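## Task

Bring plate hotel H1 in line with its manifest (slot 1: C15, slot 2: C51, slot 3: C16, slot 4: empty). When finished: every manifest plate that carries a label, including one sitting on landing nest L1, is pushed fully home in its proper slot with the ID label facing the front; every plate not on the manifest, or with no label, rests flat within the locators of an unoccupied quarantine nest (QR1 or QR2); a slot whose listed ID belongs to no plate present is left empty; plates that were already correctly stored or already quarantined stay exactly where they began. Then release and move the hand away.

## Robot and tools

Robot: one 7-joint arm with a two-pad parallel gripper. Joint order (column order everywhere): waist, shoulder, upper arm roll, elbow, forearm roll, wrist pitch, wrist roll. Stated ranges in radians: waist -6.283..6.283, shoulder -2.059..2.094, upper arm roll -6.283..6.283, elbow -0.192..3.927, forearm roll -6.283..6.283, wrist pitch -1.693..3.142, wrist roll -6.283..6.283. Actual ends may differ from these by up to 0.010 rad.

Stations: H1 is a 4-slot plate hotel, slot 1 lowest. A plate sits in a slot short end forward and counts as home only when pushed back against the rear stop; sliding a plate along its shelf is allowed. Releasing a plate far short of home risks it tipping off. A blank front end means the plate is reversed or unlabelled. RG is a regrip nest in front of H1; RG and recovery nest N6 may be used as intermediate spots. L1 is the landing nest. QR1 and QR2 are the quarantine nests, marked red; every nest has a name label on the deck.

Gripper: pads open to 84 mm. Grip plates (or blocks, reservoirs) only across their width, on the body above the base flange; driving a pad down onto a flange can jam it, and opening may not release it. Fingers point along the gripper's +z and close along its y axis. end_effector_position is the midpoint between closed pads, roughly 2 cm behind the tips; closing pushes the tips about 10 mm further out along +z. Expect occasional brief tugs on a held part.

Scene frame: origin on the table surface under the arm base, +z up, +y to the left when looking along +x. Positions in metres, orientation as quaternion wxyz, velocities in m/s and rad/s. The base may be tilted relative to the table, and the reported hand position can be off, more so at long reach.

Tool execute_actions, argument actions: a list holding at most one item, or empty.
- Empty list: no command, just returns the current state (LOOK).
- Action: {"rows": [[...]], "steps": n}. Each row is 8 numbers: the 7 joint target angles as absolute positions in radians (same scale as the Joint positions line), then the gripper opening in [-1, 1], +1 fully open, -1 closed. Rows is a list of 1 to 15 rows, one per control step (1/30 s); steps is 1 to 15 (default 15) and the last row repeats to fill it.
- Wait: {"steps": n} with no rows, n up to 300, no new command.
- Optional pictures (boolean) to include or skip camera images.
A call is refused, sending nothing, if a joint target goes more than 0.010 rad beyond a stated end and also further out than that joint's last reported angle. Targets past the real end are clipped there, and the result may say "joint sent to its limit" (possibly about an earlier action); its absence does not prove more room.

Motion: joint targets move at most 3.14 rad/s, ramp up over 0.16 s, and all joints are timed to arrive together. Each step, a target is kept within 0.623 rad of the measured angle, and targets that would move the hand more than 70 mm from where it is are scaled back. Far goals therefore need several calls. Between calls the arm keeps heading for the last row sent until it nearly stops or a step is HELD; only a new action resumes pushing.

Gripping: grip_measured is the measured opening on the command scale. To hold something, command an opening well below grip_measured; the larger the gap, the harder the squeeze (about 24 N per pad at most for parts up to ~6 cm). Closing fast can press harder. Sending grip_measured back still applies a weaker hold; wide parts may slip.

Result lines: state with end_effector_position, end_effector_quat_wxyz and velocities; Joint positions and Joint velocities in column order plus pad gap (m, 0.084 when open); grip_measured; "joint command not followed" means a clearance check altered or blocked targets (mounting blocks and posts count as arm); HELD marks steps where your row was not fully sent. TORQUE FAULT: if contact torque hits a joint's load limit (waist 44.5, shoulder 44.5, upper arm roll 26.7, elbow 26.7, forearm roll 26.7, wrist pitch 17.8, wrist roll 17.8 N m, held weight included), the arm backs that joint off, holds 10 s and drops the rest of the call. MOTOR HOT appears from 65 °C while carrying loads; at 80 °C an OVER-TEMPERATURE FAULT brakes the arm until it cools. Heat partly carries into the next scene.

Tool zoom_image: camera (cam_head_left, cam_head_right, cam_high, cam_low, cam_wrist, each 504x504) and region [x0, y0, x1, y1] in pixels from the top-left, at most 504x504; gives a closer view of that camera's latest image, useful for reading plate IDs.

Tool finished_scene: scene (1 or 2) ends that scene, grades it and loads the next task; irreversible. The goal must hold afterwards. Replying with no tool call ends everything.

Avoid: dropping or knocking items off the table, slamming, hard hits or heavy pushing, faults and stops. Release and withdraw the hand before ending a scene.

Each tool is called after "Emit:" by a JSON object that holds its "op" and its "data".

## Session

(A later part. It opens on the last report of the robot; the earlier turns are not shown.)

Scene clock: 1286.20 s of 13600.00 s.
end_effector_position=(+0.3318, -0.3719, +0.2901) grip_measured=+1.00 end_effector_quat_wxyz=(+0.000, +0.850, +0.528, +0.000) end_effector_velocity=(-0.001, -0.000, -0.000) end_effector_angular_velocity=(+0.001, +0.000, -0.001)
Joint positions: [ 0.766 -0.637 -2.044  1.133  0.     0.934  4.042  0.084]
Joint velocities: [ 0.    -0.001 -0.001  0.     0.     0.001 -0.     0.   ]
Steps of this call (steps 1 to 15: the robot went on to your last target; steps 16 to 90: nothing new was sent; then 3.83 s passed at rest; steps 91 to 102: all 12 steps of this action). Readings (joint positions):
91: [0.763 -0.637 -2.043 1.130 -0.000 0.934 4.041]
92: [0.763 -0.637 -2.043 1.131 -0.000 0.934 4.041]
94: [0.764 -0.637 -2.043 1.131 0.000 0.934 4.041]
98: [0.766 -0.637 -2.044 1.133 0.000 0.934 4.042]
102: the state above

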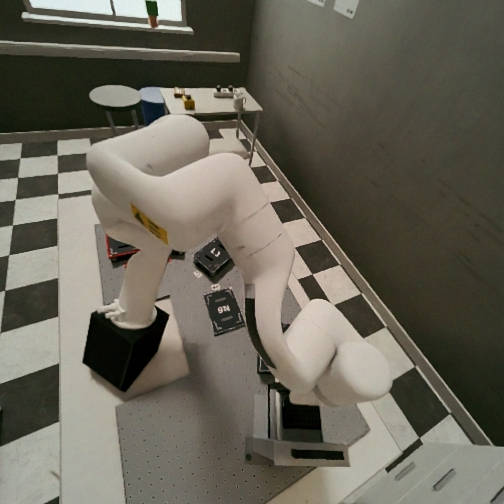

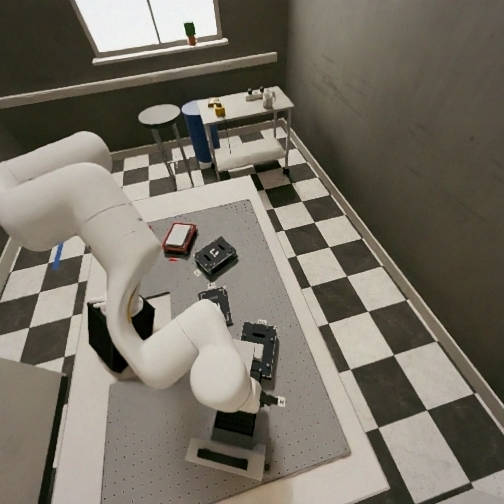

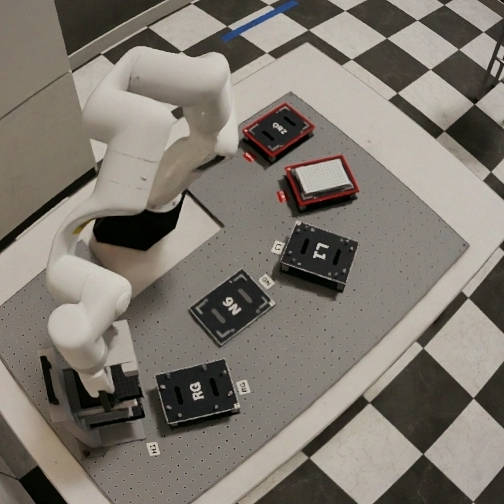

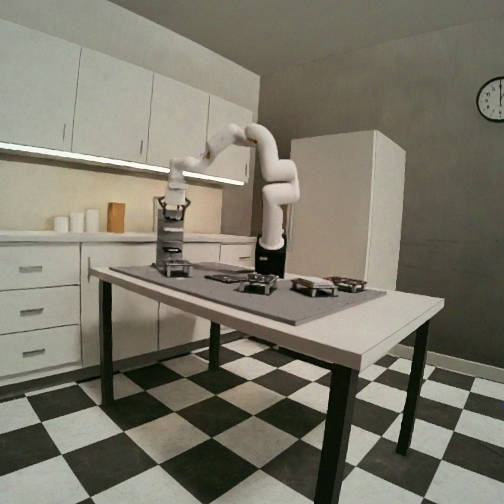

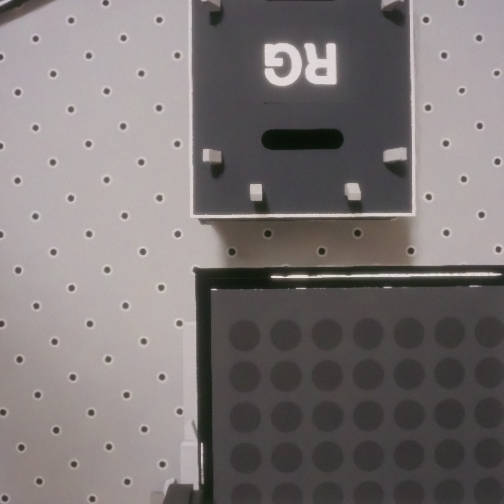

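Emit:
{"op": "execute_actions", "data": {"actions": [{"rows":[[0.762,-0.6362,-2.041,1.1356,0,0.9399,4.0418,1],[0.754,-0.6338,-2.0346,1.1415,0,0.9505,4.0418,1],[0.741,-0.63,-2.024,1.152,0,0.969,4.0418,1],[0.725,-0.626,-2.012,1.168,0,0.996,4.0418,1],[0.706,-0.621,-1.998,1.19,0,1.03,4.04,1],[0.69,-0.617,-1.985,1.22,0,1.07,4.03,1],[0.674,-0.613,-1.972,1.255,0,1.115,4.0,1],[0.658,-0.608,-1.96,1.292,0,1.162,3.96,1],[0.644,-0.6,-1.948,1.328,0,1.208,3.91,1],[0.633,-0.585,-1.936,1.358,0,1.248,3.85,1],[0.627,-0.562,-1.924,1.378,0,1.276,3.78,1],[0.627,-0.53,-1.912,1.385,0,1.29,3.71,1],[0.633,-0.488,-1.901,1.378,0,1.29,3.63,1],[0.645,-0.438,-1.891,1.36,0,1.278,3.55,1],[0.661,-0.38,-1.881,1.332,0,1.254,3.47,1]],"steps":15}], "pictures": false}}

Emit:
{"op": "execute_actions", "data": {"actions": [{"rows":[[0.679,-0.316,-1.869,1.301,0,1.228,3.39,1],[0.698,-0.249,-1.857,1.269,0,1.2,3.31,1],[0.716,-0.182,-1.845,1.237,0,1.173,3.23,1],[0.735,-0.115,-1.833,1.205,0,1.145,3.15,1],[0.754,-0.048,-1.82,1.173,0,1.117,3.07,1],[0.772,0.019,-1.808,1.141,0,1.09,2.99,1],[0.791,0.086,-1.796,1.109,0,1.062,2.905,1],[0.81,0.153,-1.784,1.076,0,1.034,2.82,1],[0.828,0.22,-1.771,1.044,0,1.007,2.74,1],[0.847,0.287,-1.759,1.012,0,0.979,2.66,1],[0.866,0.354,-1.747,0.98,0,0.952,2.58,1],[0.884,0.421,-1.735,0.948,0,0.924,2.5,1],[0.903,0.488,-1.722,0.916,0,0.896,2.415,1],[0.922,0.555,-1.71,0.884,0,0.869,2.33,1],[0.94,0.622,-1.698,0.851,0,0.841,2.25,1]],"steps":15}], "pictures": false}}

Emit:
{"op": "execute_actions", "data": {"actions": [{"rows":[[0.959,0.689,-1.686,0.819,0,0.813,2.17,1],[0.977,0.754,-1.674,0.788,0,0.787,2.09,1],[0.994,0.814,-1.663,0.759,0,0.762,2.02,1],[1.009,0.868,-1.653,0.733,0,0.74,1.955,1],[1.021,0.913,-1.645,0.712,0,0.721,1.9,1],[1.031,0.948,-1.639,0.695,0,0.707,1.856,1],[1.0387,0.976,-1.6335,0.6816,0,0.6951,1.8219,1]],"steps":15}], "pictures": false}}

Emit:
{"op": "execute_actions", "data": {"actions": [{"rows":[[1.0387,0.976,-1.6335,0.6816,0,0.6951,1.8219,1]],"steps":8}]}}

Emit:
{"op": "zoom_image", "data": {"camera": "cam_wrist", "region": [190,340,504,504]}}

Scene clock: 1332.00 s of 13600.00 s.
end_effector_position=(+0.3374, -0.3735, +0.4048) grip_measured=+1.00 end_effector_quat_wxyz=(+0.002, +0.777, +0.630, -0.023) end_effector_velocity=(+0.109, +0.092, +0.266) end_effector_angular_velocity=(-0.322, +0.575, +1.961)
Joint positions: [ 0.64  -0.556 -1.938  1.344 -0.     1.228  3.8    0.084]
Joint velocities: [-0.125  0.724  0.291  0.352 -0.002  0.548 -1.708  0.   ]
Steps of this call (steps 1 to 15: the robot went on to your last target; steps 16 to 90: nothing new was sent; then 42.30 s passed at rest; steps 91 to 105: all 15 steps of this action). Readings (joint positions):
91: [0.766 -0.637 -2.044 1.133 -0.000 0.935 4.042]
92: [0.765 -0.637 -2.043 1.133 -0.000 0.936 4.042]
94: [0.759 -0.635 -2.038 1.138 -0.000 0.946 4.042]
98: [0.719 -0.625 -2.006 1.183 -0.000 1.017 4.035]
105: the state above

Scene clock: 1332.50 s of 13600.00 s.
end_effector_position=(+0.4292, -0.2773, +0.3502) grip_measured=+1.00 end_effector_quat_wxyz=(-0.153, +0.276, +0.909, -0.272) end_effector_velocity=(+0.080, +0.194, -0.231) end_effector_angular_velocity=(-0.147, +1.897, +2.166)
Joint positions: [ 0.789  0.071 -1.798  1.112  0.     1.064  2.951  0.084]
Joint velocities: [ 0.433  1.561  0.292 -0.734 -0.    -0.626 -1.664  0.   ]
Steps of this call (steps 1 to 15: all 15 steps of this action). Readings (joint positions):
1: [0.638 -0.529 -1.928 1.352 -0.000 1.243 3.740]
2: [0.638 -0.496 -1.917 1.355 -0.000 1.251 3.677]
4: [0.652 -0.417 -1.896 1.342 -0.000 1.248 3.555]
8: [0.701 -0.254 -1.856 1.264 0.000 1.192 3.340]
15: the state above

Scene clock: 1333.00 s of 13600.00 s.
end_effector_position=(+0.3980, -0.2284, +0.2873) grip_measured=+1.00 end_effector_quat_wxyz=(-0.548, -0.367, +0.656, -0.368) end_effector_velocity=(-0.031, -0.009, +0.043) end_effector_angular_velocity=(+0.091, +1.147, +0.354)
Joint positions: [ 1.029  0.942 -1.639  0.696 -0.     0.711  1.894  0.084]
Joint velocities: [ 0.114  0.483  0.039 -0.232  0.001 -0.209 -1.003  0.   ]
Steps of this call (steps 1 to 15: all 15 steps of this action). Readings (joint positions):
1: [0.804 0.124 -1.788 1.087 0.000 1.042 2.895]
2: [0.819 0.180 -1.778 1.061 0.000 1.020 2.838]
4: [0.852 0.298 -1.757 1.005 0.000 0.971 2.719]
8: [0.932 0.585 -1.704 0.868 0.000 0.854 2.422]
15: the state above

Scene clock: 1333.27 s of 13600.00 s.
end_effector_position=(+0.3975, -0.2286, +0.2895) grip_measured=+1.00 end_effector_quat_wxyz=(+0.567, +0.392, -0.630, +0.357) end_effector_velocity=(-0.001, +0.002, -0.004) end_effector_angular_velocity=(+0.005, +0.047, +0.017)
Joint positions: [ 1.037  0.973 -1.636  0.683  0.     0.696  1.824  0.084]
Joint velocities: [ 0.009  0.019  0.015 -0.007  0.001 -0.006 -0.027 -0.   ]
Steps of this call (steps 1 to 8: all 8 steps of this action). Readings (joint positions):
1: [1.032 0.954 -1.639 0.690 -0.000 0.705 1.868]
2: [1.034 0.962 -1.638 0.687 -0.000 0.702 1.851]
4: [1.036 0.968 -1.638 0.684 0.000 0.698 1.834]
8: the state above

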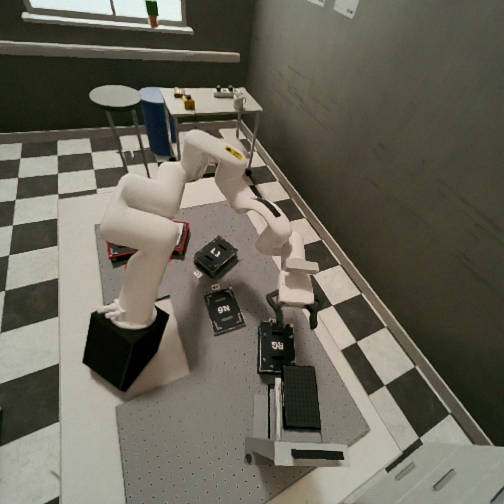

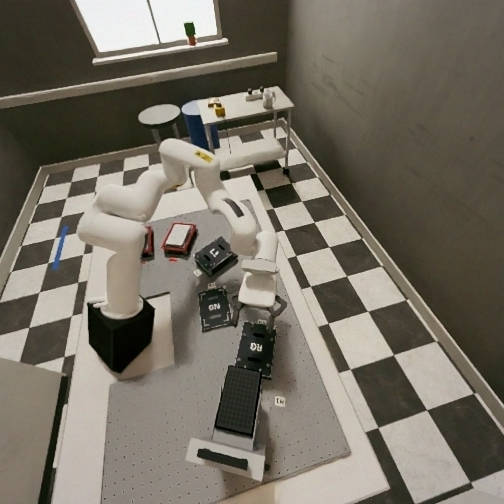

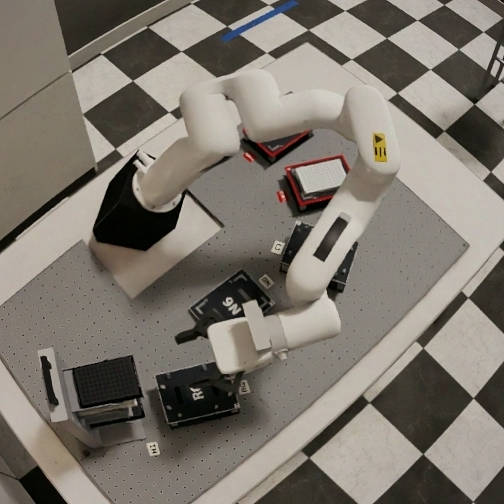

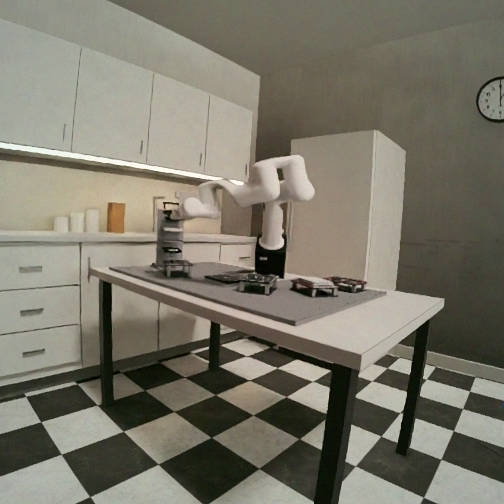

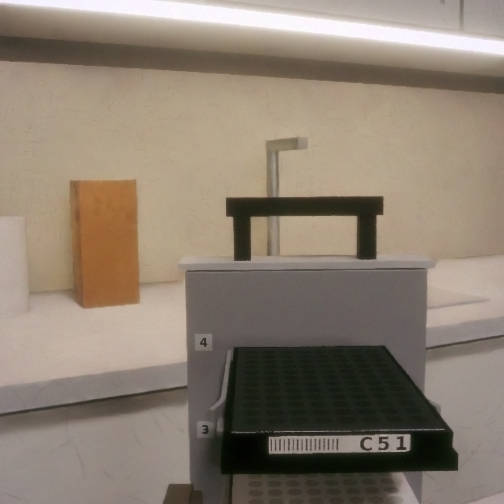

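Region (190, 340, 504, 504) of cam_wrist's 504x504 image, scaled by 1.605, with more detail than that image has; it fills the top 263 rows of this view, and the rest is white.

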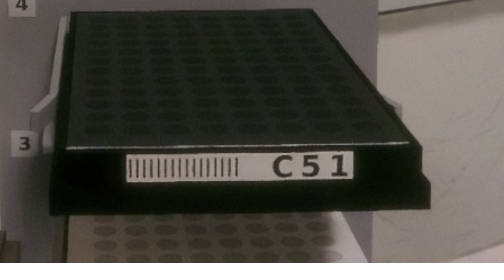

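Emit:
{"op": "execute_actions", "data": {"actions": [{"rows":[[1.019,0.9747,-1.624,0.6749,0,0.6722,1.8202,1],[0.9886,0.9731,-1.6093,0.6659,0,0.6383,1.8177,1],[0.9464,0.9718,-1.5888,0.6558,0,0.5934,1.8144,1],[0.9023,0.9713,-1.5673,0.6479,0,0.5491,1.8111,1],[0.8564,0.9718,-1.5447,0.6421,0,0.5052,1.8078,1],[0.8207,0.9728,-1.5272,0.6391,0,0.4726,1.8053,1],[0.7963,0.9738,-1.5152,0.6378,0,0.451,1.8036,1],[0.7715,0.9749,-1.5029,0.6371,0,0.4296,1.802,1]],"steps":15}], "pictures": false}}

Emit:
{"op": "execute_actions", "data": {"actions": [{"rows":[[0.7715,0.9749,-1.5029,0.6371,0,0.4296,1.802,1]],"steps":8}]}}

Emit:
{"op": "zoom_image", "data": {"camera": "cam_wrist", "region": [150,340,504,504]}}

Emit:
{"op": "zoom_image", "data": {"camera": "cam_high", "region": [60,320,200,460]}}

Scene clock: 1358.03 s of 13600.00 s.
end_effector_position=(+0.3605, -0.3019, +0.2894) grip_measured=+1.00 end_effector_quat_wxyz=(+0.569, +0.393, -0.628, +0.356) end_effector_velocity=(+0.017, -0.015, -0.014) end_effector_angular_velocity=(+0.027, +0.008, +0.073)
Joint positions: [ 0.778  0.975 -1.507  0.637  0.     0.437  1.803  0.084]
Joint velocities: [-0.065  0.003  0.055  0.022 -0.    -0.105 -0.008  0.   ]
Steps of this call (steps 1 to 15: the robot went on to your last target; steps 16 to 90: nothing new was sent; then 21.27 s passed at rest; steps 91 to 105: all 15 steps of this action). Readings (joint positions):
91: [1.038 0.976 -1.633 0.681 0.000 0.694 1.822]
92: [1.035 0.976 -1.632 0.681 0.000 0.690 1.822]
94: [1.014 0.975 -1.620 0.676 -0.000 0.663 1.820]
98: [0.901 0.973 -1.566 0.651 -0.000 0.551 1.811]
105: the state above

Scene clock: 1358.30 s of 13600.00 s.
end_effector_position=(+0.3608, -0.3031, +0.2887) grip_measured=+1.00 end_effector_quat_wxyz=(+0.568, +0.394, -0.628, +0.357) end_effector_velocity=(-0.003, -0.002, +0.002) end_effector_angular_velocity=(-0.003, -0.001, -0.006)
Joint positions: [ 0.773  0.975 -1.503  0.637 -0.     0.43   1.802  0.084]
Joint velocities: [-0.007  0.001  0.001 -0.003 -0.    -0.003  0.     0.   ]
Steps of this call (steps 1 to 8: all 8 steps of this action). Readings (joint positions):
1: [0.776 0.975 -1.505 0.638 -0.000 0.434 1.802]
2: [0.775 0.975 -1.504 0.638 -0.000 0.433 1.802]
4: [0.774 0.975 -1.504 0.638 -0.000 0.431 1.802]
8: the state above

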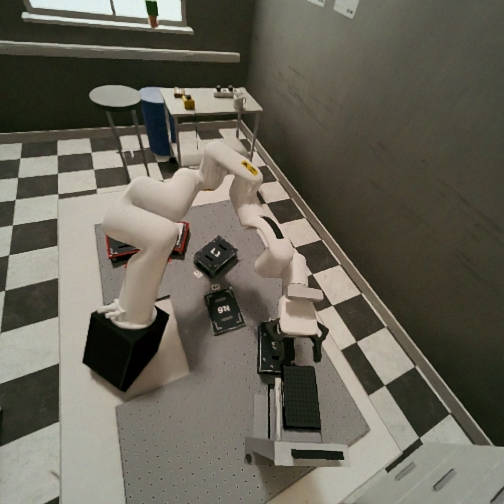

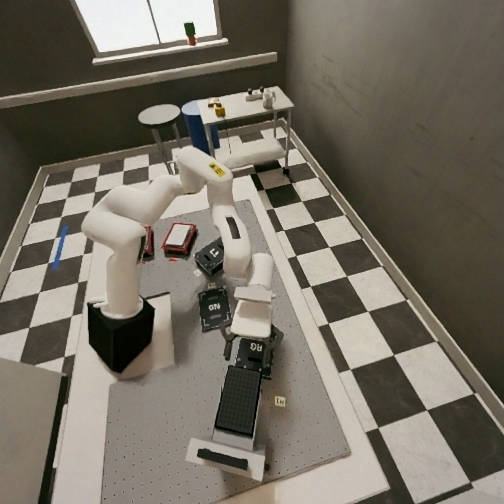

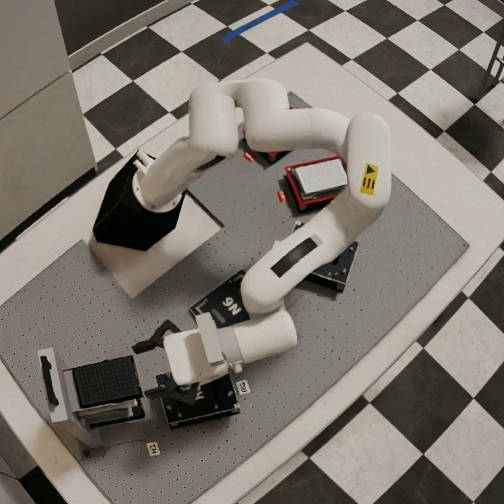

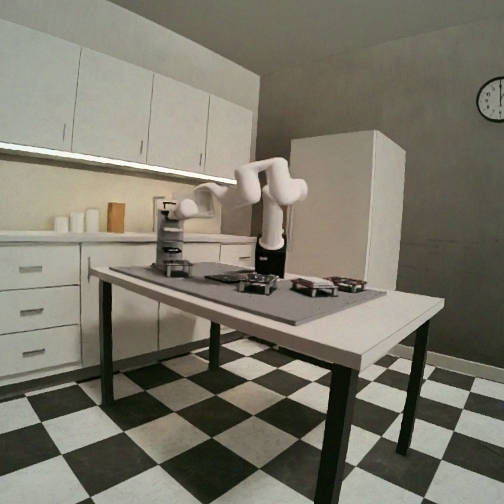

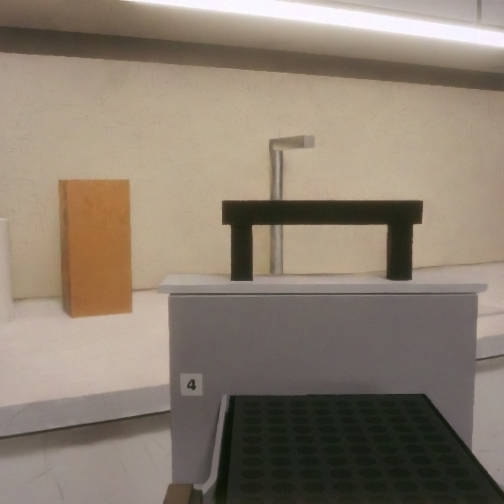

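Region (150, 340, 504, 504) of cam_wrist's 504x504 image, scaled by 1.424, with more detail than that image has; it fills the top 233 rows of this view, and the rest is white.

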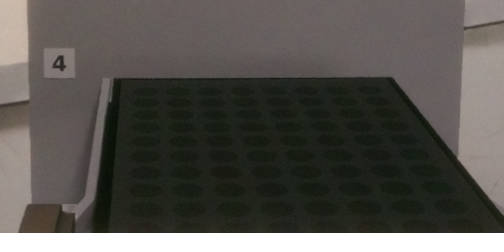

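Region (60, 320, 200, 460) of cam_high's 504x504 image, scaled by 3.600, with more detail than that image has.

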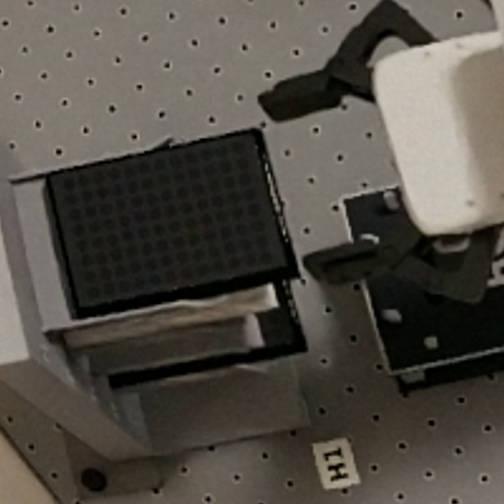

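Emit:
{"op": "execute_actions", "data": {"actions": []}}

Emit:
{"op": "zoom_image", "data": {"camera": "cam_wrist", "region": [190,380,314,504]}}

Emit:
{"op": "zoom_image", "data": {"camera": "cam_wrist", "region": [380,380,504,504]}}

Emit:
{"op": "zoom_image", "data": {"camera": "cam_low", "region": [145,185,205,245]}}

Scene clock: 1366.60 s of 13600.00 s.
end_effector_position=(+0.3603, -0.3034, +0.2889) grip_measured=+1.00 end_effector_quat_wxyz=(+0.568, +0.394, -0.628, +0.357) end_effector_velocity=(+0.000, -0.000, -0.000) end_effector_angular_velocity=(-0.000, -0.000, +0.000)
Joint positions: [ 0.772  0.975 -1.503  0.637  0.     0.43   1.802  0.084]
Joint velocities: [ 0.     0.     0.    -0.     0.001 -0.    -0.     0.   ]
Steps of this call (steps 1 to 15: the robot went on to your last target; steps 16 to 90: nothing new was sent; then 5.30 s passed at rest). Readings (joint positions):
1: [0.772 0.975 -1.503 0.637 0.000 0.430 1.802]
2: [0.772 0.975 -1.503 0.637 0.000 0.430 1.802]
4: [0.772 0.975 -1.503 0.637 0.000 0.430 1.802]
8: [0.772 0.975 -1.503 0.637 0.000 0.430 1.802]
90: the state above
The arm was judged still, so your last target was given up. Only a new action makes it travel on or press farther. Fingers that are still opening or closing keep moving.

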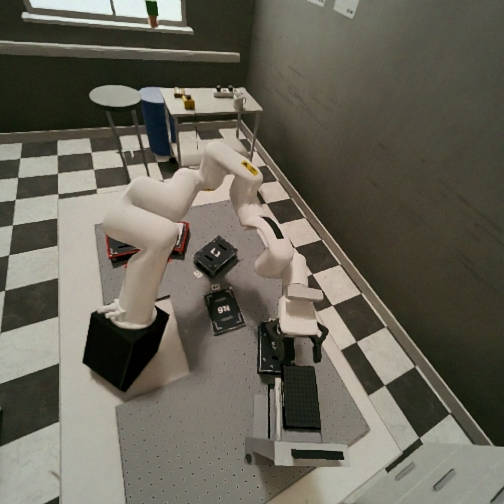

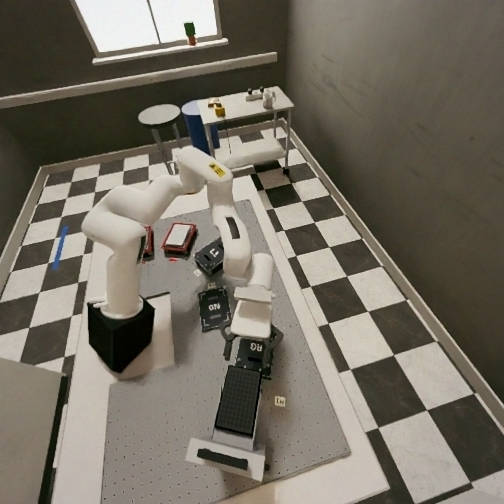

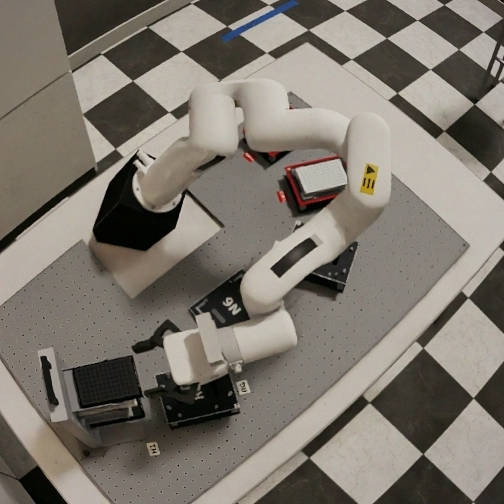

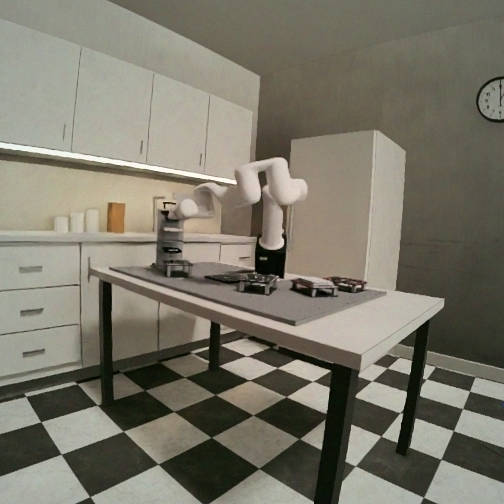

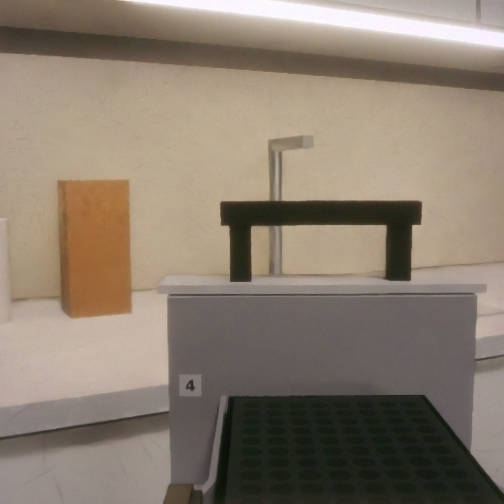

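Region (190, 380, 314, 504) of cam_wrist's 504x504 image, scaled by 4.065, with more detail than that image has.

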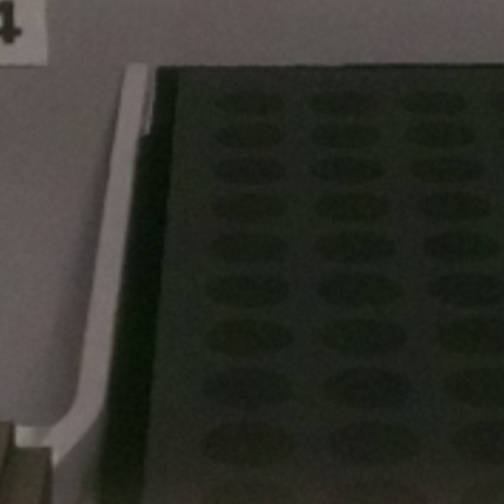

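Region (380, 380, 504, 504) of cam_wrist's 504x504 image, scaled by 4.065, with more detail than that image has.

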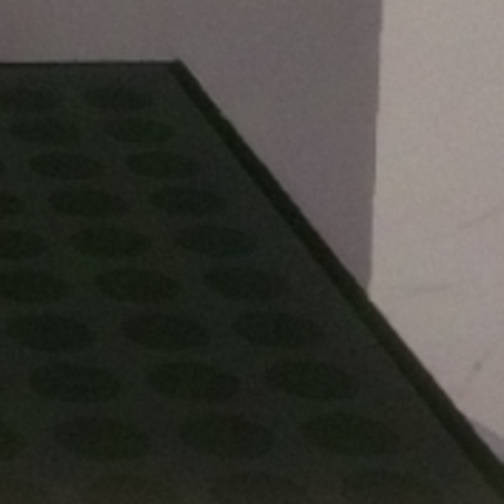

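Region (145, 185, 205, 245) of cam_low's 504x504 image, scaled by 8.400, with more detail than that image has.

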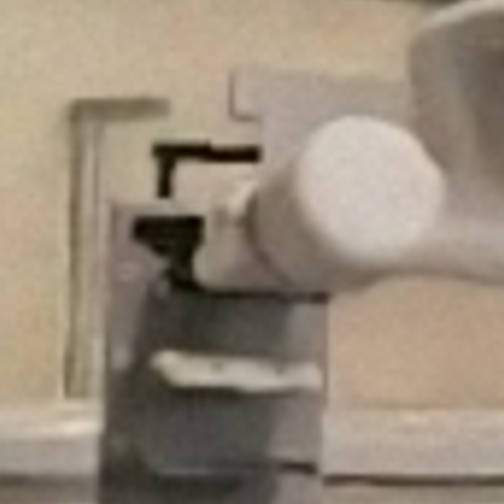

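Emit:
{"op": "execute_actions", "data": {"actions": [{"rows":[[0.759,0.9755,-1.4967,0.6369,0,0.419,1.8012,1],[0.7462,0.9762,-1.4904,0.6368,0,0.4083,1.8003,1],[0.7281,0.9774,-1.4815,0.637,0,0.3935,1.7992,1],[0.7099,0.9786,-1.4725,0.6375,0,0.3788,1.798,1],[0.6914,0.98,-1.4633,0.6382,0,0.364,1.7968,1],[0.6728,0.9814,-1.454,0.6392,0,0.3494,1.7956,1],[0.6566,0.9827,-1.446,0.6402,0,0.3369,1.7946,1],[0.6457,0.9836,-1.4406,0.641,0,0.3286,1.794,1]],"steps":15}]}}

Emit:
{"op": "execute_actions", "data": {"actions": [{"rows":[[0.6457,0.9836,-1.4406,0.641,0,0.3286,1.794,1],[0.6457,0.9836,-1.4406,0.641,0,0.3286,1.794,0.97],[0.6457,0.9836,-1.4406,0.641,0,0.3286,1.794,0.94],[0.6457,0.9836,-1.4406,0.641,0,0.3286,1.794,0.9],[0.6457,0.9836,-1.4406,0.641,0,0.3286,1.794,0.86],[0.6457,0.9836,-1.4406,0.641,0,0.3286,1.794,0.8],[0.6457,0.9836,-1.4406,0.641,0,0.3286,1.794,0.7],[0.6457,0.9836,-1.4406,0.641,0,0.3286,1.794,0.5],[0.6457,0.9836,-1.4406,0.641,0,0.3286,1.794,0.2],[0.6457,0.9836,-1.4406,0.641,0,0.3286,1.794,-0.2],[0.6457,0.9836,-1.4406,0.641,0,0.3286,1.794,-0.6],[0.6457,0.9836,-1.4406,0.641,0,0.3286,1.794,-1]],"steps":14}]}}

Scene clock: 1405.47 s of 13600.00 s.
end_effector_position=(+0.3458, -0.3328, +0.2892) grip_measured=+1.00 end_effector_quat_wxyz=(+0.569, +0.394, -0.628, +0.357) end_effector_velocity=(+0.006, -0.006, -0.006) end_effector_angular_velocity=(+0.011, +0.005, +0.025)
Joint positions: [ 0.648  0.983 -1.442  0.641  0.     0.331  1.794  0.084]
Joint velocities: [-0.028  0.003  0.024  0.012 -0.001 -0.037 -0.003  0.   ]
Steps of this call (steps 1 to 90: nothing new was sent; then 35.37 s passed at rest; steps 91 to 105: all 15 steps of this action). Readings (joint positions):
91: [0.771 0.975 -1.503 0.637 0.000 0.429 1.802]
92: [0.769 0.975 -1.502 0.637 0.000 0.427 1.802]
94: [0.757 0.976 -1.495 0.638 -0.000 0.416 1.801]
98: [0.702 0.979 -1.468 0.638 -0.000 0.373 1.797]
105: the state above

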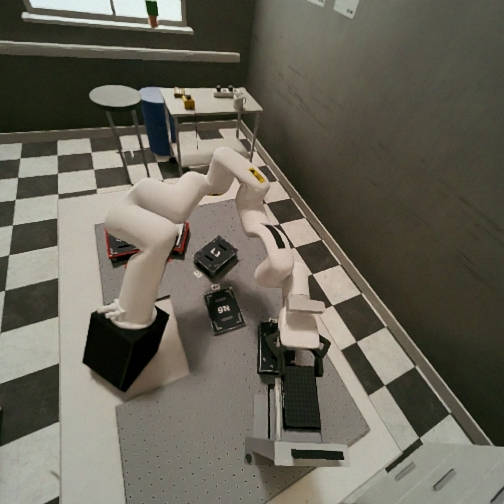

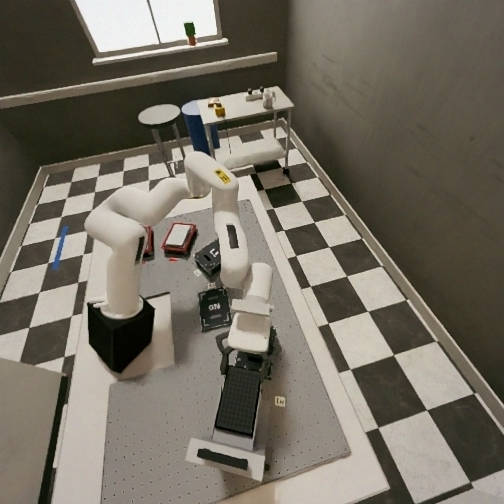

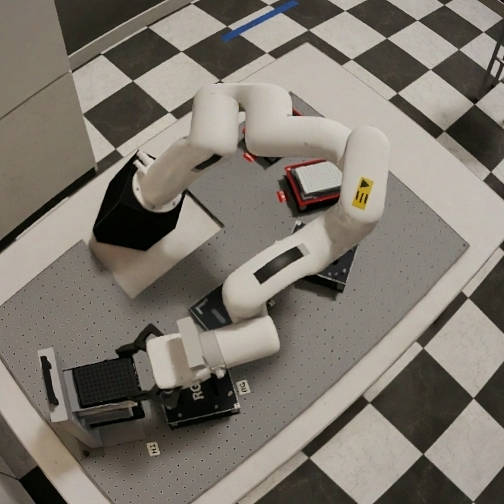

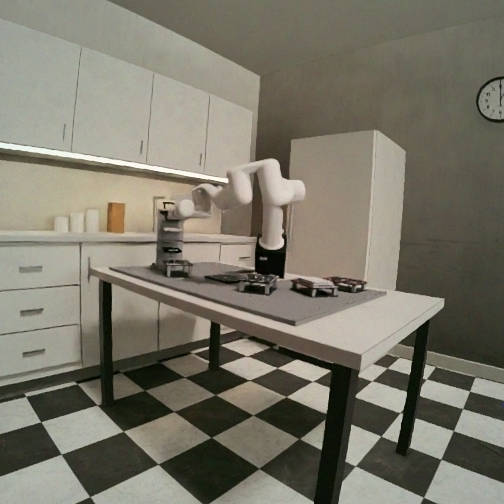

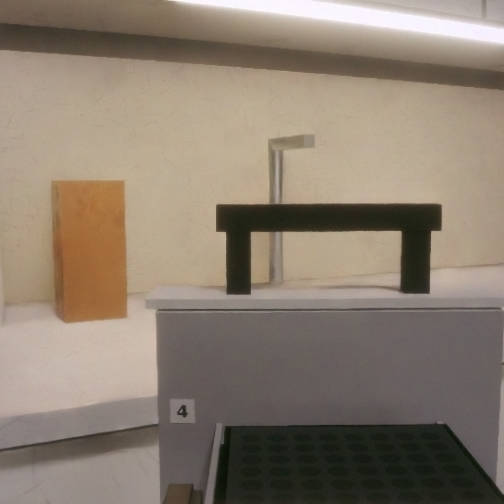

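Scene clock: 1405.93 s of 13600.00 s.
end_effector_position=(+0.3457, -0.3334, +0.2889) grip_measured=+0.92 end_effector_quat_wxyz=(+0.569, +0.394, -0.628, +0.357) end_effector_velocity=(-0.001, -0.000, +0.000) end_effector_angular_velocity=(-0.000, +0.001, -0.001)
Joint positions: [ 0.646  0.984 -1.441  0.641  0.     0.329  1.794  0.081]
Joint velocities: [-0.001  0.     0.    -0.001 -0.001 -0.    -0.    -0.   ]
Steps of this call (steps 1 to 14: all 14 steps of this action). Readings (joint positions):
1: [0.648 0.983 -1.442 0.641 -0.000 0.330 1.794]
2: [0.647 0.983 -1.441 0.641 -0.000 0.330 1.794]
4: [0.647 0.984 -1.441 0.641 -0.000 0.329 1.794]
8: [0.646 0.984 -1.441 0.641 -0.000 0.329 1.794]
14: the state above

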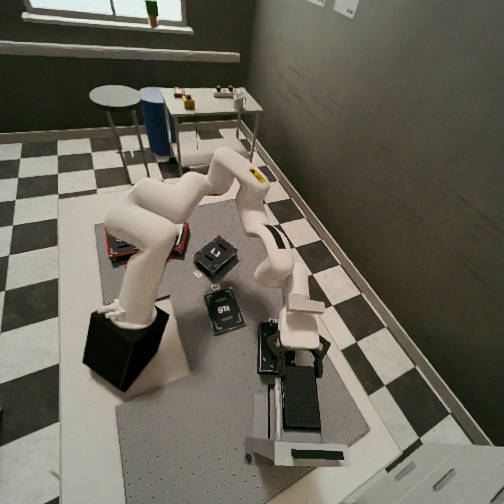

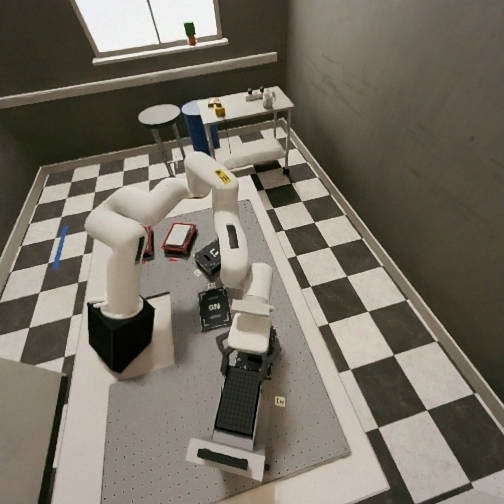

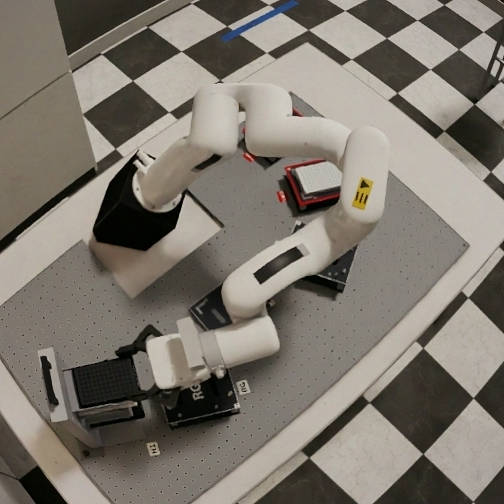

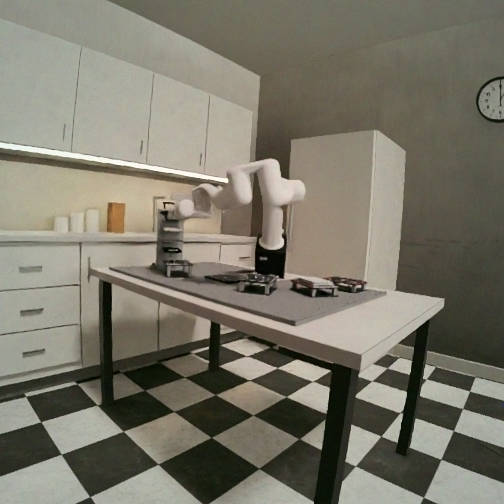

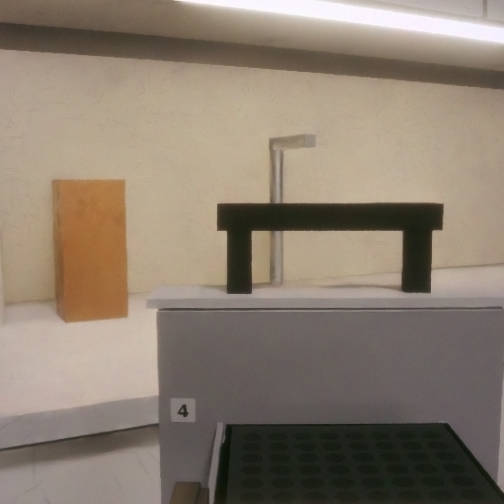

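Emit:
{"op": "execute_actions", "data": {"actions": [{"rows":[[0.6467,0.9826,-1.444,0.64,0,0.3285,1.791,-1],[0.6478,0.9816,-1.4475,0.6389,0,0.3285,1.788,-1],[0.6488,0.9806,-1.4509,0.6379,0,0.3284,1.7849,-1],[0.6488,0.9806,-1.4509,0.6379,0,0.3284,1.7849,-1],[0.657,0.98,-1.455,0.6373,0,0.3346,1.7854,-1],[0.6706,0.9789,-1.4618,0.6364,0,0.345,1.7863,-1],[0.6975,0.977,-1.4753,0.6351,0,0.366,1.788,-1],[0.7239,0.9755,-1.4885,0.6342,0,0.3872,1.7896,-1],[0.7498,0.974,-1.5013,0.6338,0,0.4084,1.7913,-1],[0.7753,0.9728,-1.514,0.6341,0,0.4297,1.793,-1],[0.8002,0.9719,-1.5263,0.6348,0,0.4512,1.7946,-1],[0.8247,0.9712,-1.5384,0.6361,0,0.4728,1.7963,-1],[0.8488,0.9707,-1.5503,0.638,0,0.4945,1.798,-1],[0.8722,0.9705,-1.5618,0.6403,0,0.5164,1.7996,-1],[0.8953,0.9704,-1.5732,0.6432,0,0.5384,1.8013,-1]],"steps":15}], "pictures": false}}

Emit:
{"op": "execute_actions", "data": {"actions": [{"rows":[[0.929,0.9708,-1.5896,0.6486,0,0.5716,1.8038,-1],[0.9616,0.9717,-1.6055,0.6552,0,0.6052,1.8063,-1],[0.9931,0.9731,-1.6208,0.6629,0,0.6389,1.8088,-1],[1.0196,0.9747,-1.6336,0.6707,0,0.6684,1.811,-1],[1.0354,0.9759,-1.6412,0.676,0,0.6867,1.8123,-1],[1.0433,0.9765,-1.645,0.6787,0,0.6959,1.813,-1],[1.0433,0.9765,-1.645,0.6787,0,0.6959,1.813,-1],[1.0405,0.9763,-1.638,0.6805,0,0.6954,1.8185,-1],[1.0363,0.9759,-1.6273,0.6831,0,0.6947,1.8268,-1],[1.0256,0.9752,-1.601,0.6902,0,0.693,1.847,-1],[1.0111,0.9751,-1.5665,0.7002,0,0.6911,1.8733,-1],[0.9962,0.9757,-1.5327,0.7111,0,0.6896,1.8987,-1],[0.9809,0.977,-1.4996,0.7227,0,0.6885,1.9234,-1],[0.9654,0.9791,-1.4671,0.7352,0,0.6877,1.9472,-1],[0.9495,0.9819,-1.4354,0.7484,0,0.6874,1.9702,-1]],"steps":15}], "pictures": false}}

Emit:
{"op": "execute_actions", "data": {"actions": [{"rows":[[0.9332,0.9855,-1.4043,0.7624,0,0.6873,1.9923,-1],[0.9166,0.9899,-1.3739,0.7772,0,0.6877,2.0137,-1],[0.904,0.9936,-1.3515,0.7888,0,0.6882,2.0292,-1],[0.8937,0.9969,-1.3339,0.7984,0,0.6887,2.0412,-1],[0.8868,0.9993,-1.3223,0.805,0,0.6892,2.0491,-1],[0.8868,0.9993,-1.3223,0.805,0,0.6892,2.0491,-1],[0.8868,0.9993,-1.3223,0.805,0,0.6892,2.0491,-1],[0.8868,0.9993,-1.3223,0.805,0,0.6892,2.0491,-1],[0.8781,1.001,-1.3182,0.802,0,0.6787,2.0484,-1],[0.8694,1.0028,-1.3141,0.799,0,0.6682,2.0477,-1],[0.8561,1.0055,-1.3079,0.7947,0,0.6525,2.0467,-1],[0.8428,1.0084,-1.3017,0.7907,0,0.637,2.0457,-1],[0.8293,1.0113,-1.2955,0.787,0,0.6215,2.0446,-1],[0.8156,1.0144,-1.2893,0.7836,0,0.6061,2.0436,-1],[0.7971,1.0188,-1.2809,0.7795,0,0.5856,2.0422,-1]],"steps":15}]}}

Emit:
{"op": "execute_actions", "data": {"actions": [{"rows":[[0.7784,1.0233,-1.2726,0.7757,0,0.5653,2.0407,-1],[0.7593,1.0282,-1.2641,0.7727,0,0.5452,2.0394,-1],[0.7401,1.0333,-1.2556,0.77,0,0.5252,2.038,-1],[0.7206,1.0386,-1.2471,0.7678,0,0.5053,2.0366,-1],[0.7007,1.0442,-1.2385,0.7663,0,0.4856,2.0352,-1],[0.6806,1.05,-1.2299,0.7652,0,0.4661,2.0338,-1],[0.6602,1.0561,-1.2212,0.7645,0,0.4467,2.0324,-1],[0.6395,1.0624,-1.2125,0.7644,0,0.4275,2.0311,-1],[0.6186,1.0689,-1.2037,0.7648,0,0.4084,2.0297,-1],[0.5974,1.0757,-1.1949,0.7657,0,0.3894,2.0282,-1],[0.5759,1.0827,-1.1861,0.7671,0,0.3706,2.0268,-1],[0.5541,1.09,-1.1772,0.769,0,0.3519,2.0254,-1],[0.5364,1.096,-1.1701,0.7709,0,0.337,2.0244,-1],[0.5231,1.1006,-1.1647,0.7726,0,0.326,2.0235,-1],[0.5142,1.1037,-1.1611,0.7737,0,0.3187,2.023,-1]],"steps":15}], "pictures": false}}

Emit:
{"op": "execute_actions", "data": {"actions": [{"rows":[[0.5098,1.1053,-1.1593,0.7743,0,0.315,2.0227,-1],[0.5098,1.1053,-1.1593,0.7743,0,0.315,2.0227,-1],[0.509,1.1066,-1.1571,0.776,0,0.3155,2.0248,-1],[0.5083,1.1079,-1.155,0.7777,0,0.3161,2.0268,-1]],"steps":12}]}}

Scene clock: 1432.73 s of 13600.00 s.
end_effector_position=(+0.3645, -0.2964, +0.2923) grip_measured=+0.92 end_effector_quat_wxyz=(+0.568, +0.394, -0.628, +0.357) end_effector_velocity=(+0.088, +0.180, -0.004) end_effector_angular_velocity=(+0.008, +0.003, +0.000)
Joint positions: [ 0.803  0.972 -1.527  0.637  0.     0.455  1.795  0.081]
Joint velocities: [ 0.713 -0.022 -0.348  0.032 -0.     0.62   0.047  0.   ]
Steps of this call (steps 1 to 15: the robot went on to your last target; steps 16 to 90: nothing new was sent; then 23.30 s passed at rest; steps 91 to 105: all 15 steps of this action). Readings (joint positions):
91: [0.646 0.984 -1.441 0.641 -0.000 0.329 1.794]
92: [0.646 0.983 -1.441 0.641 -0.000 0.329 1.793]
94: [0.647 0.982 -1.445 0.640 -0.000 0.329 1.790]
98: [0.662 0.980 -1.458 0.637 0.000 0.340 1.787]
105: the state above

Scene clock: 1433.23 s of 13600.00 s.
end_effector_position=(+0.3965, -0.2295, +0.2638) grip_measured=+0.92 end_effector_quat_wxyz=(+0.569, +0.393, -0.629, +0.357) end_effector_velocity=(+0.002, +0.007, -0.263) end_effector_angular_velocity=(+0.001, +0.025, +0.001)
Joint positions: [ 1.002  0.976 -1.554  0.704  0.     0.689  1.882  0.081]
Joint velocities: [-0.336  0.024  0.802  0.27   0.001 -0.004  0.591  0.   ]
Steps of this call (steps 1 to 15: all 15 steps of this action). Readings (joint positions):
1: [0.827 0.972 -1.539 0.638 0.000 0.476 1.797]
2: [0.851 0.971 -1.551 0.640 0.000 0.498 1.798]
4: [0.904 0.971 -1.577 0.647 0.000 0.549 1.802]
8: [1.005 0.975 -1.625 0.670 0.000 0.651 1.810]
15: the state above

Scene clock: 1433.73 s of 13600.00 s.
end_effector_position=(+0.3903, -0.2423, +0.1869) grip_measured=+0.92 end_effector_quat_wxyz=(+0.568, +0.394, -0.628, +0.357) end_effector_velocity=(-0.068, -0.126, -0.002) end_effector_angular_velocity=(-0.010, +0.003, -0.021)
Joint positions: [ 0.849  1.007 -1.307  0.792 -0.     0.643  2.045  0.081]
Joint velocities: [-0.361  0.079  0.176 -0.099 -0.    -0.391 -0.013 -0.   ]
Steps of this call (steps 1 to 15: all 15 steps of this action). Readings (joint positions):
1: [0.990 0.977 -1.526 0.714 0.000 0.689 1.903]
2: [0.977 0.979 -1.497 0.725 -0.000 0.688 1.924]
4: [0.948 0.984 -1.437 0.750 -0.000 0.688 1.967]
8: [0.901 0.996 -1.346 0.792 -0.000 0.689 2.029]
15: the state above

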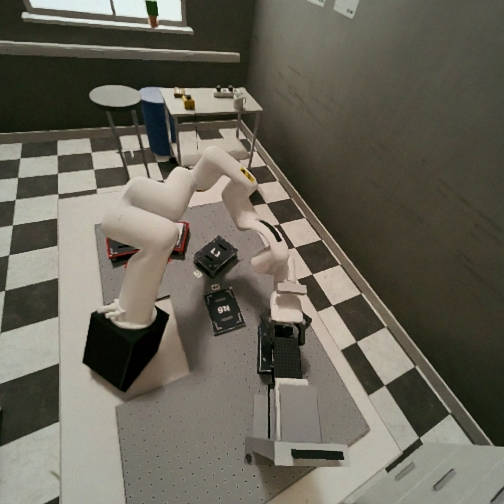

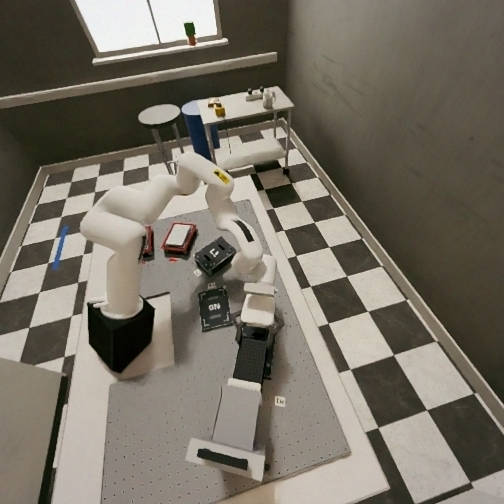

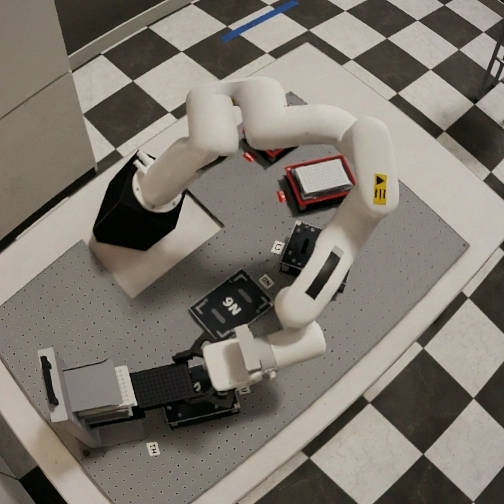

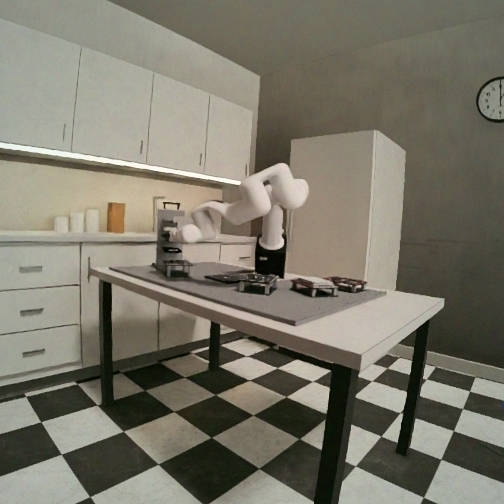

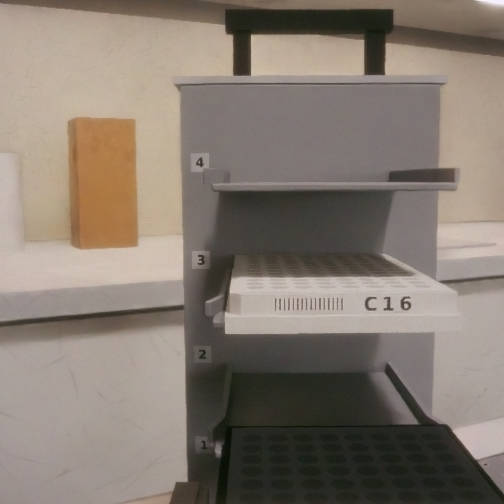

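Scene clock: 1434.23 s of 13600.00 s.
end_effector_position=(+0.3478, -0.3287, +0.1867) grip_measured=+0.92 end_effector_quat_wxyz=(+0.569, +0.394, -0.628, +0.357) end_effector_velocity=(-0.089, -0.167, +0.004) end_effector_angular_velocity=(-0.008, +0.001, -0.018)
Joint positions: [ 0.574  1.084 -1.186  0.768 -0.     0.371  2.027  0.081]
Joint velocities: [-0.572  0.188  0.231  0.035  0.    -0.486 -0.036 -0.   ]
Steps of this call (steps 1 to 15: all 15 steps of this action). Readings (joint positions):
1: [0.836 1.010 -1.301 0.789 -0.000 0.629 2.044]
2: [0.822 1.013 -1.294 0.785 -0.000 0.613 2.044]
4: [0.790 1.021 -1.279 0.779 -0.000 0.578 2.041]
8: [0.716 1.040 -1.246 0.769 -0.000 0.502 2.036]
15: the state above

Scene clock: 1434.63 s of 13600.00 s.
end_effector_position=(+0.3389, -0.3468, +0.1841) grip_measured=+0.92 end_effector_quat_wxyz=(+0.568, +0.395, -0.628, +0.357) end_effector_velocity=(-0.003, -0.003, +0.002) end_effector_angular_velocity=(-0.006, -0.002, -0.005)
Joint positions: [ 0.51   1.107 -1.155  0.778 -0.     0.316  2.027  0.081]
Joint velocities: [-0.01   0.004  0.001 -0.001  0.001 -0.004  0.002 -0.   ]
Steps of this call (steps 1 to 12: all 12 steps of this action). Readings (joint positions):
1: [0.556 1.090 -1.179 0.770 -0.000 0.356 2.026]
2: [0.541 1.095 -1.173 0.771 -0.000 0.344 2.025]
4: [0.522 1.101 -1.165 0.772 0.000 0.328 2.024]
8: [0.512 1.106 -1.157 0.777 -0.000 0.318 2.026]
12: the state above

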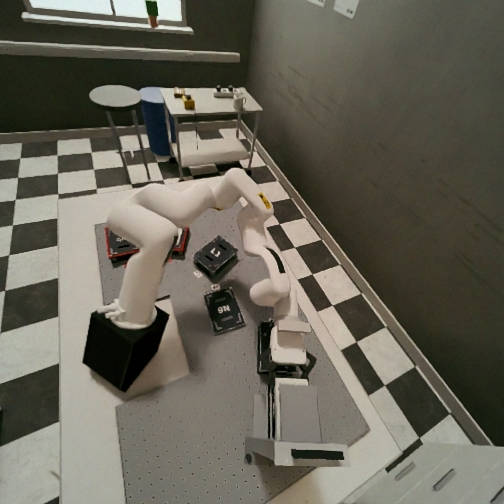

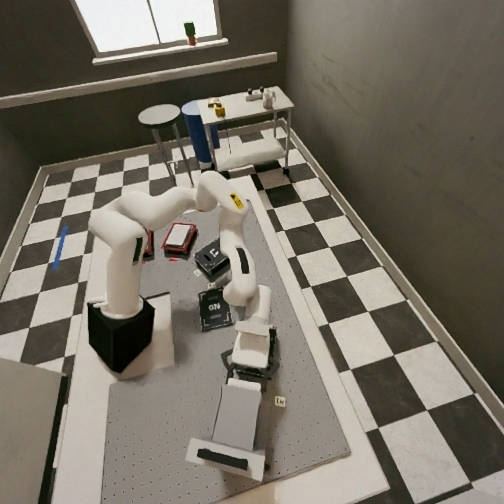

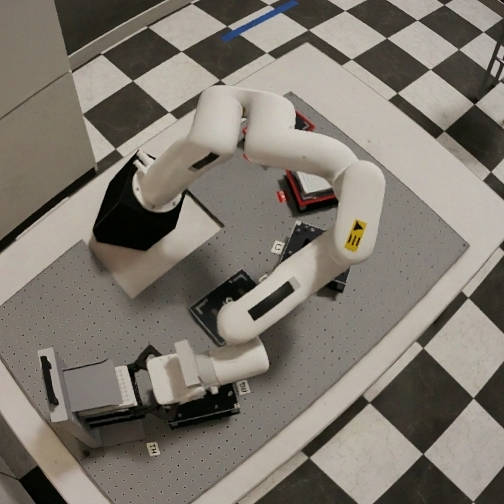

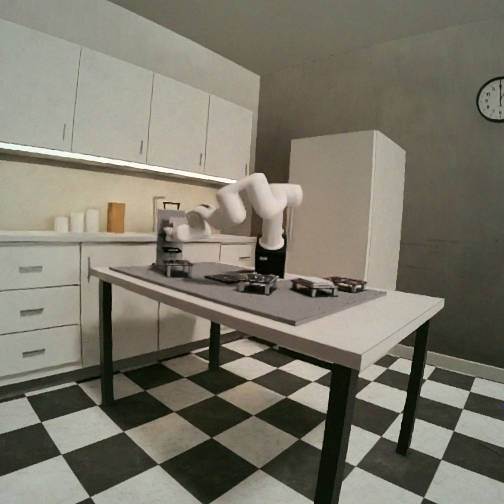

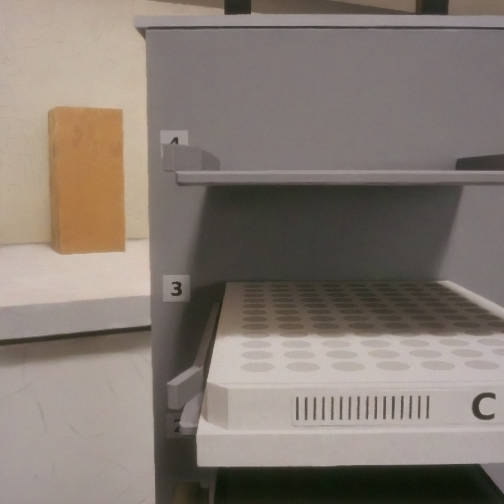

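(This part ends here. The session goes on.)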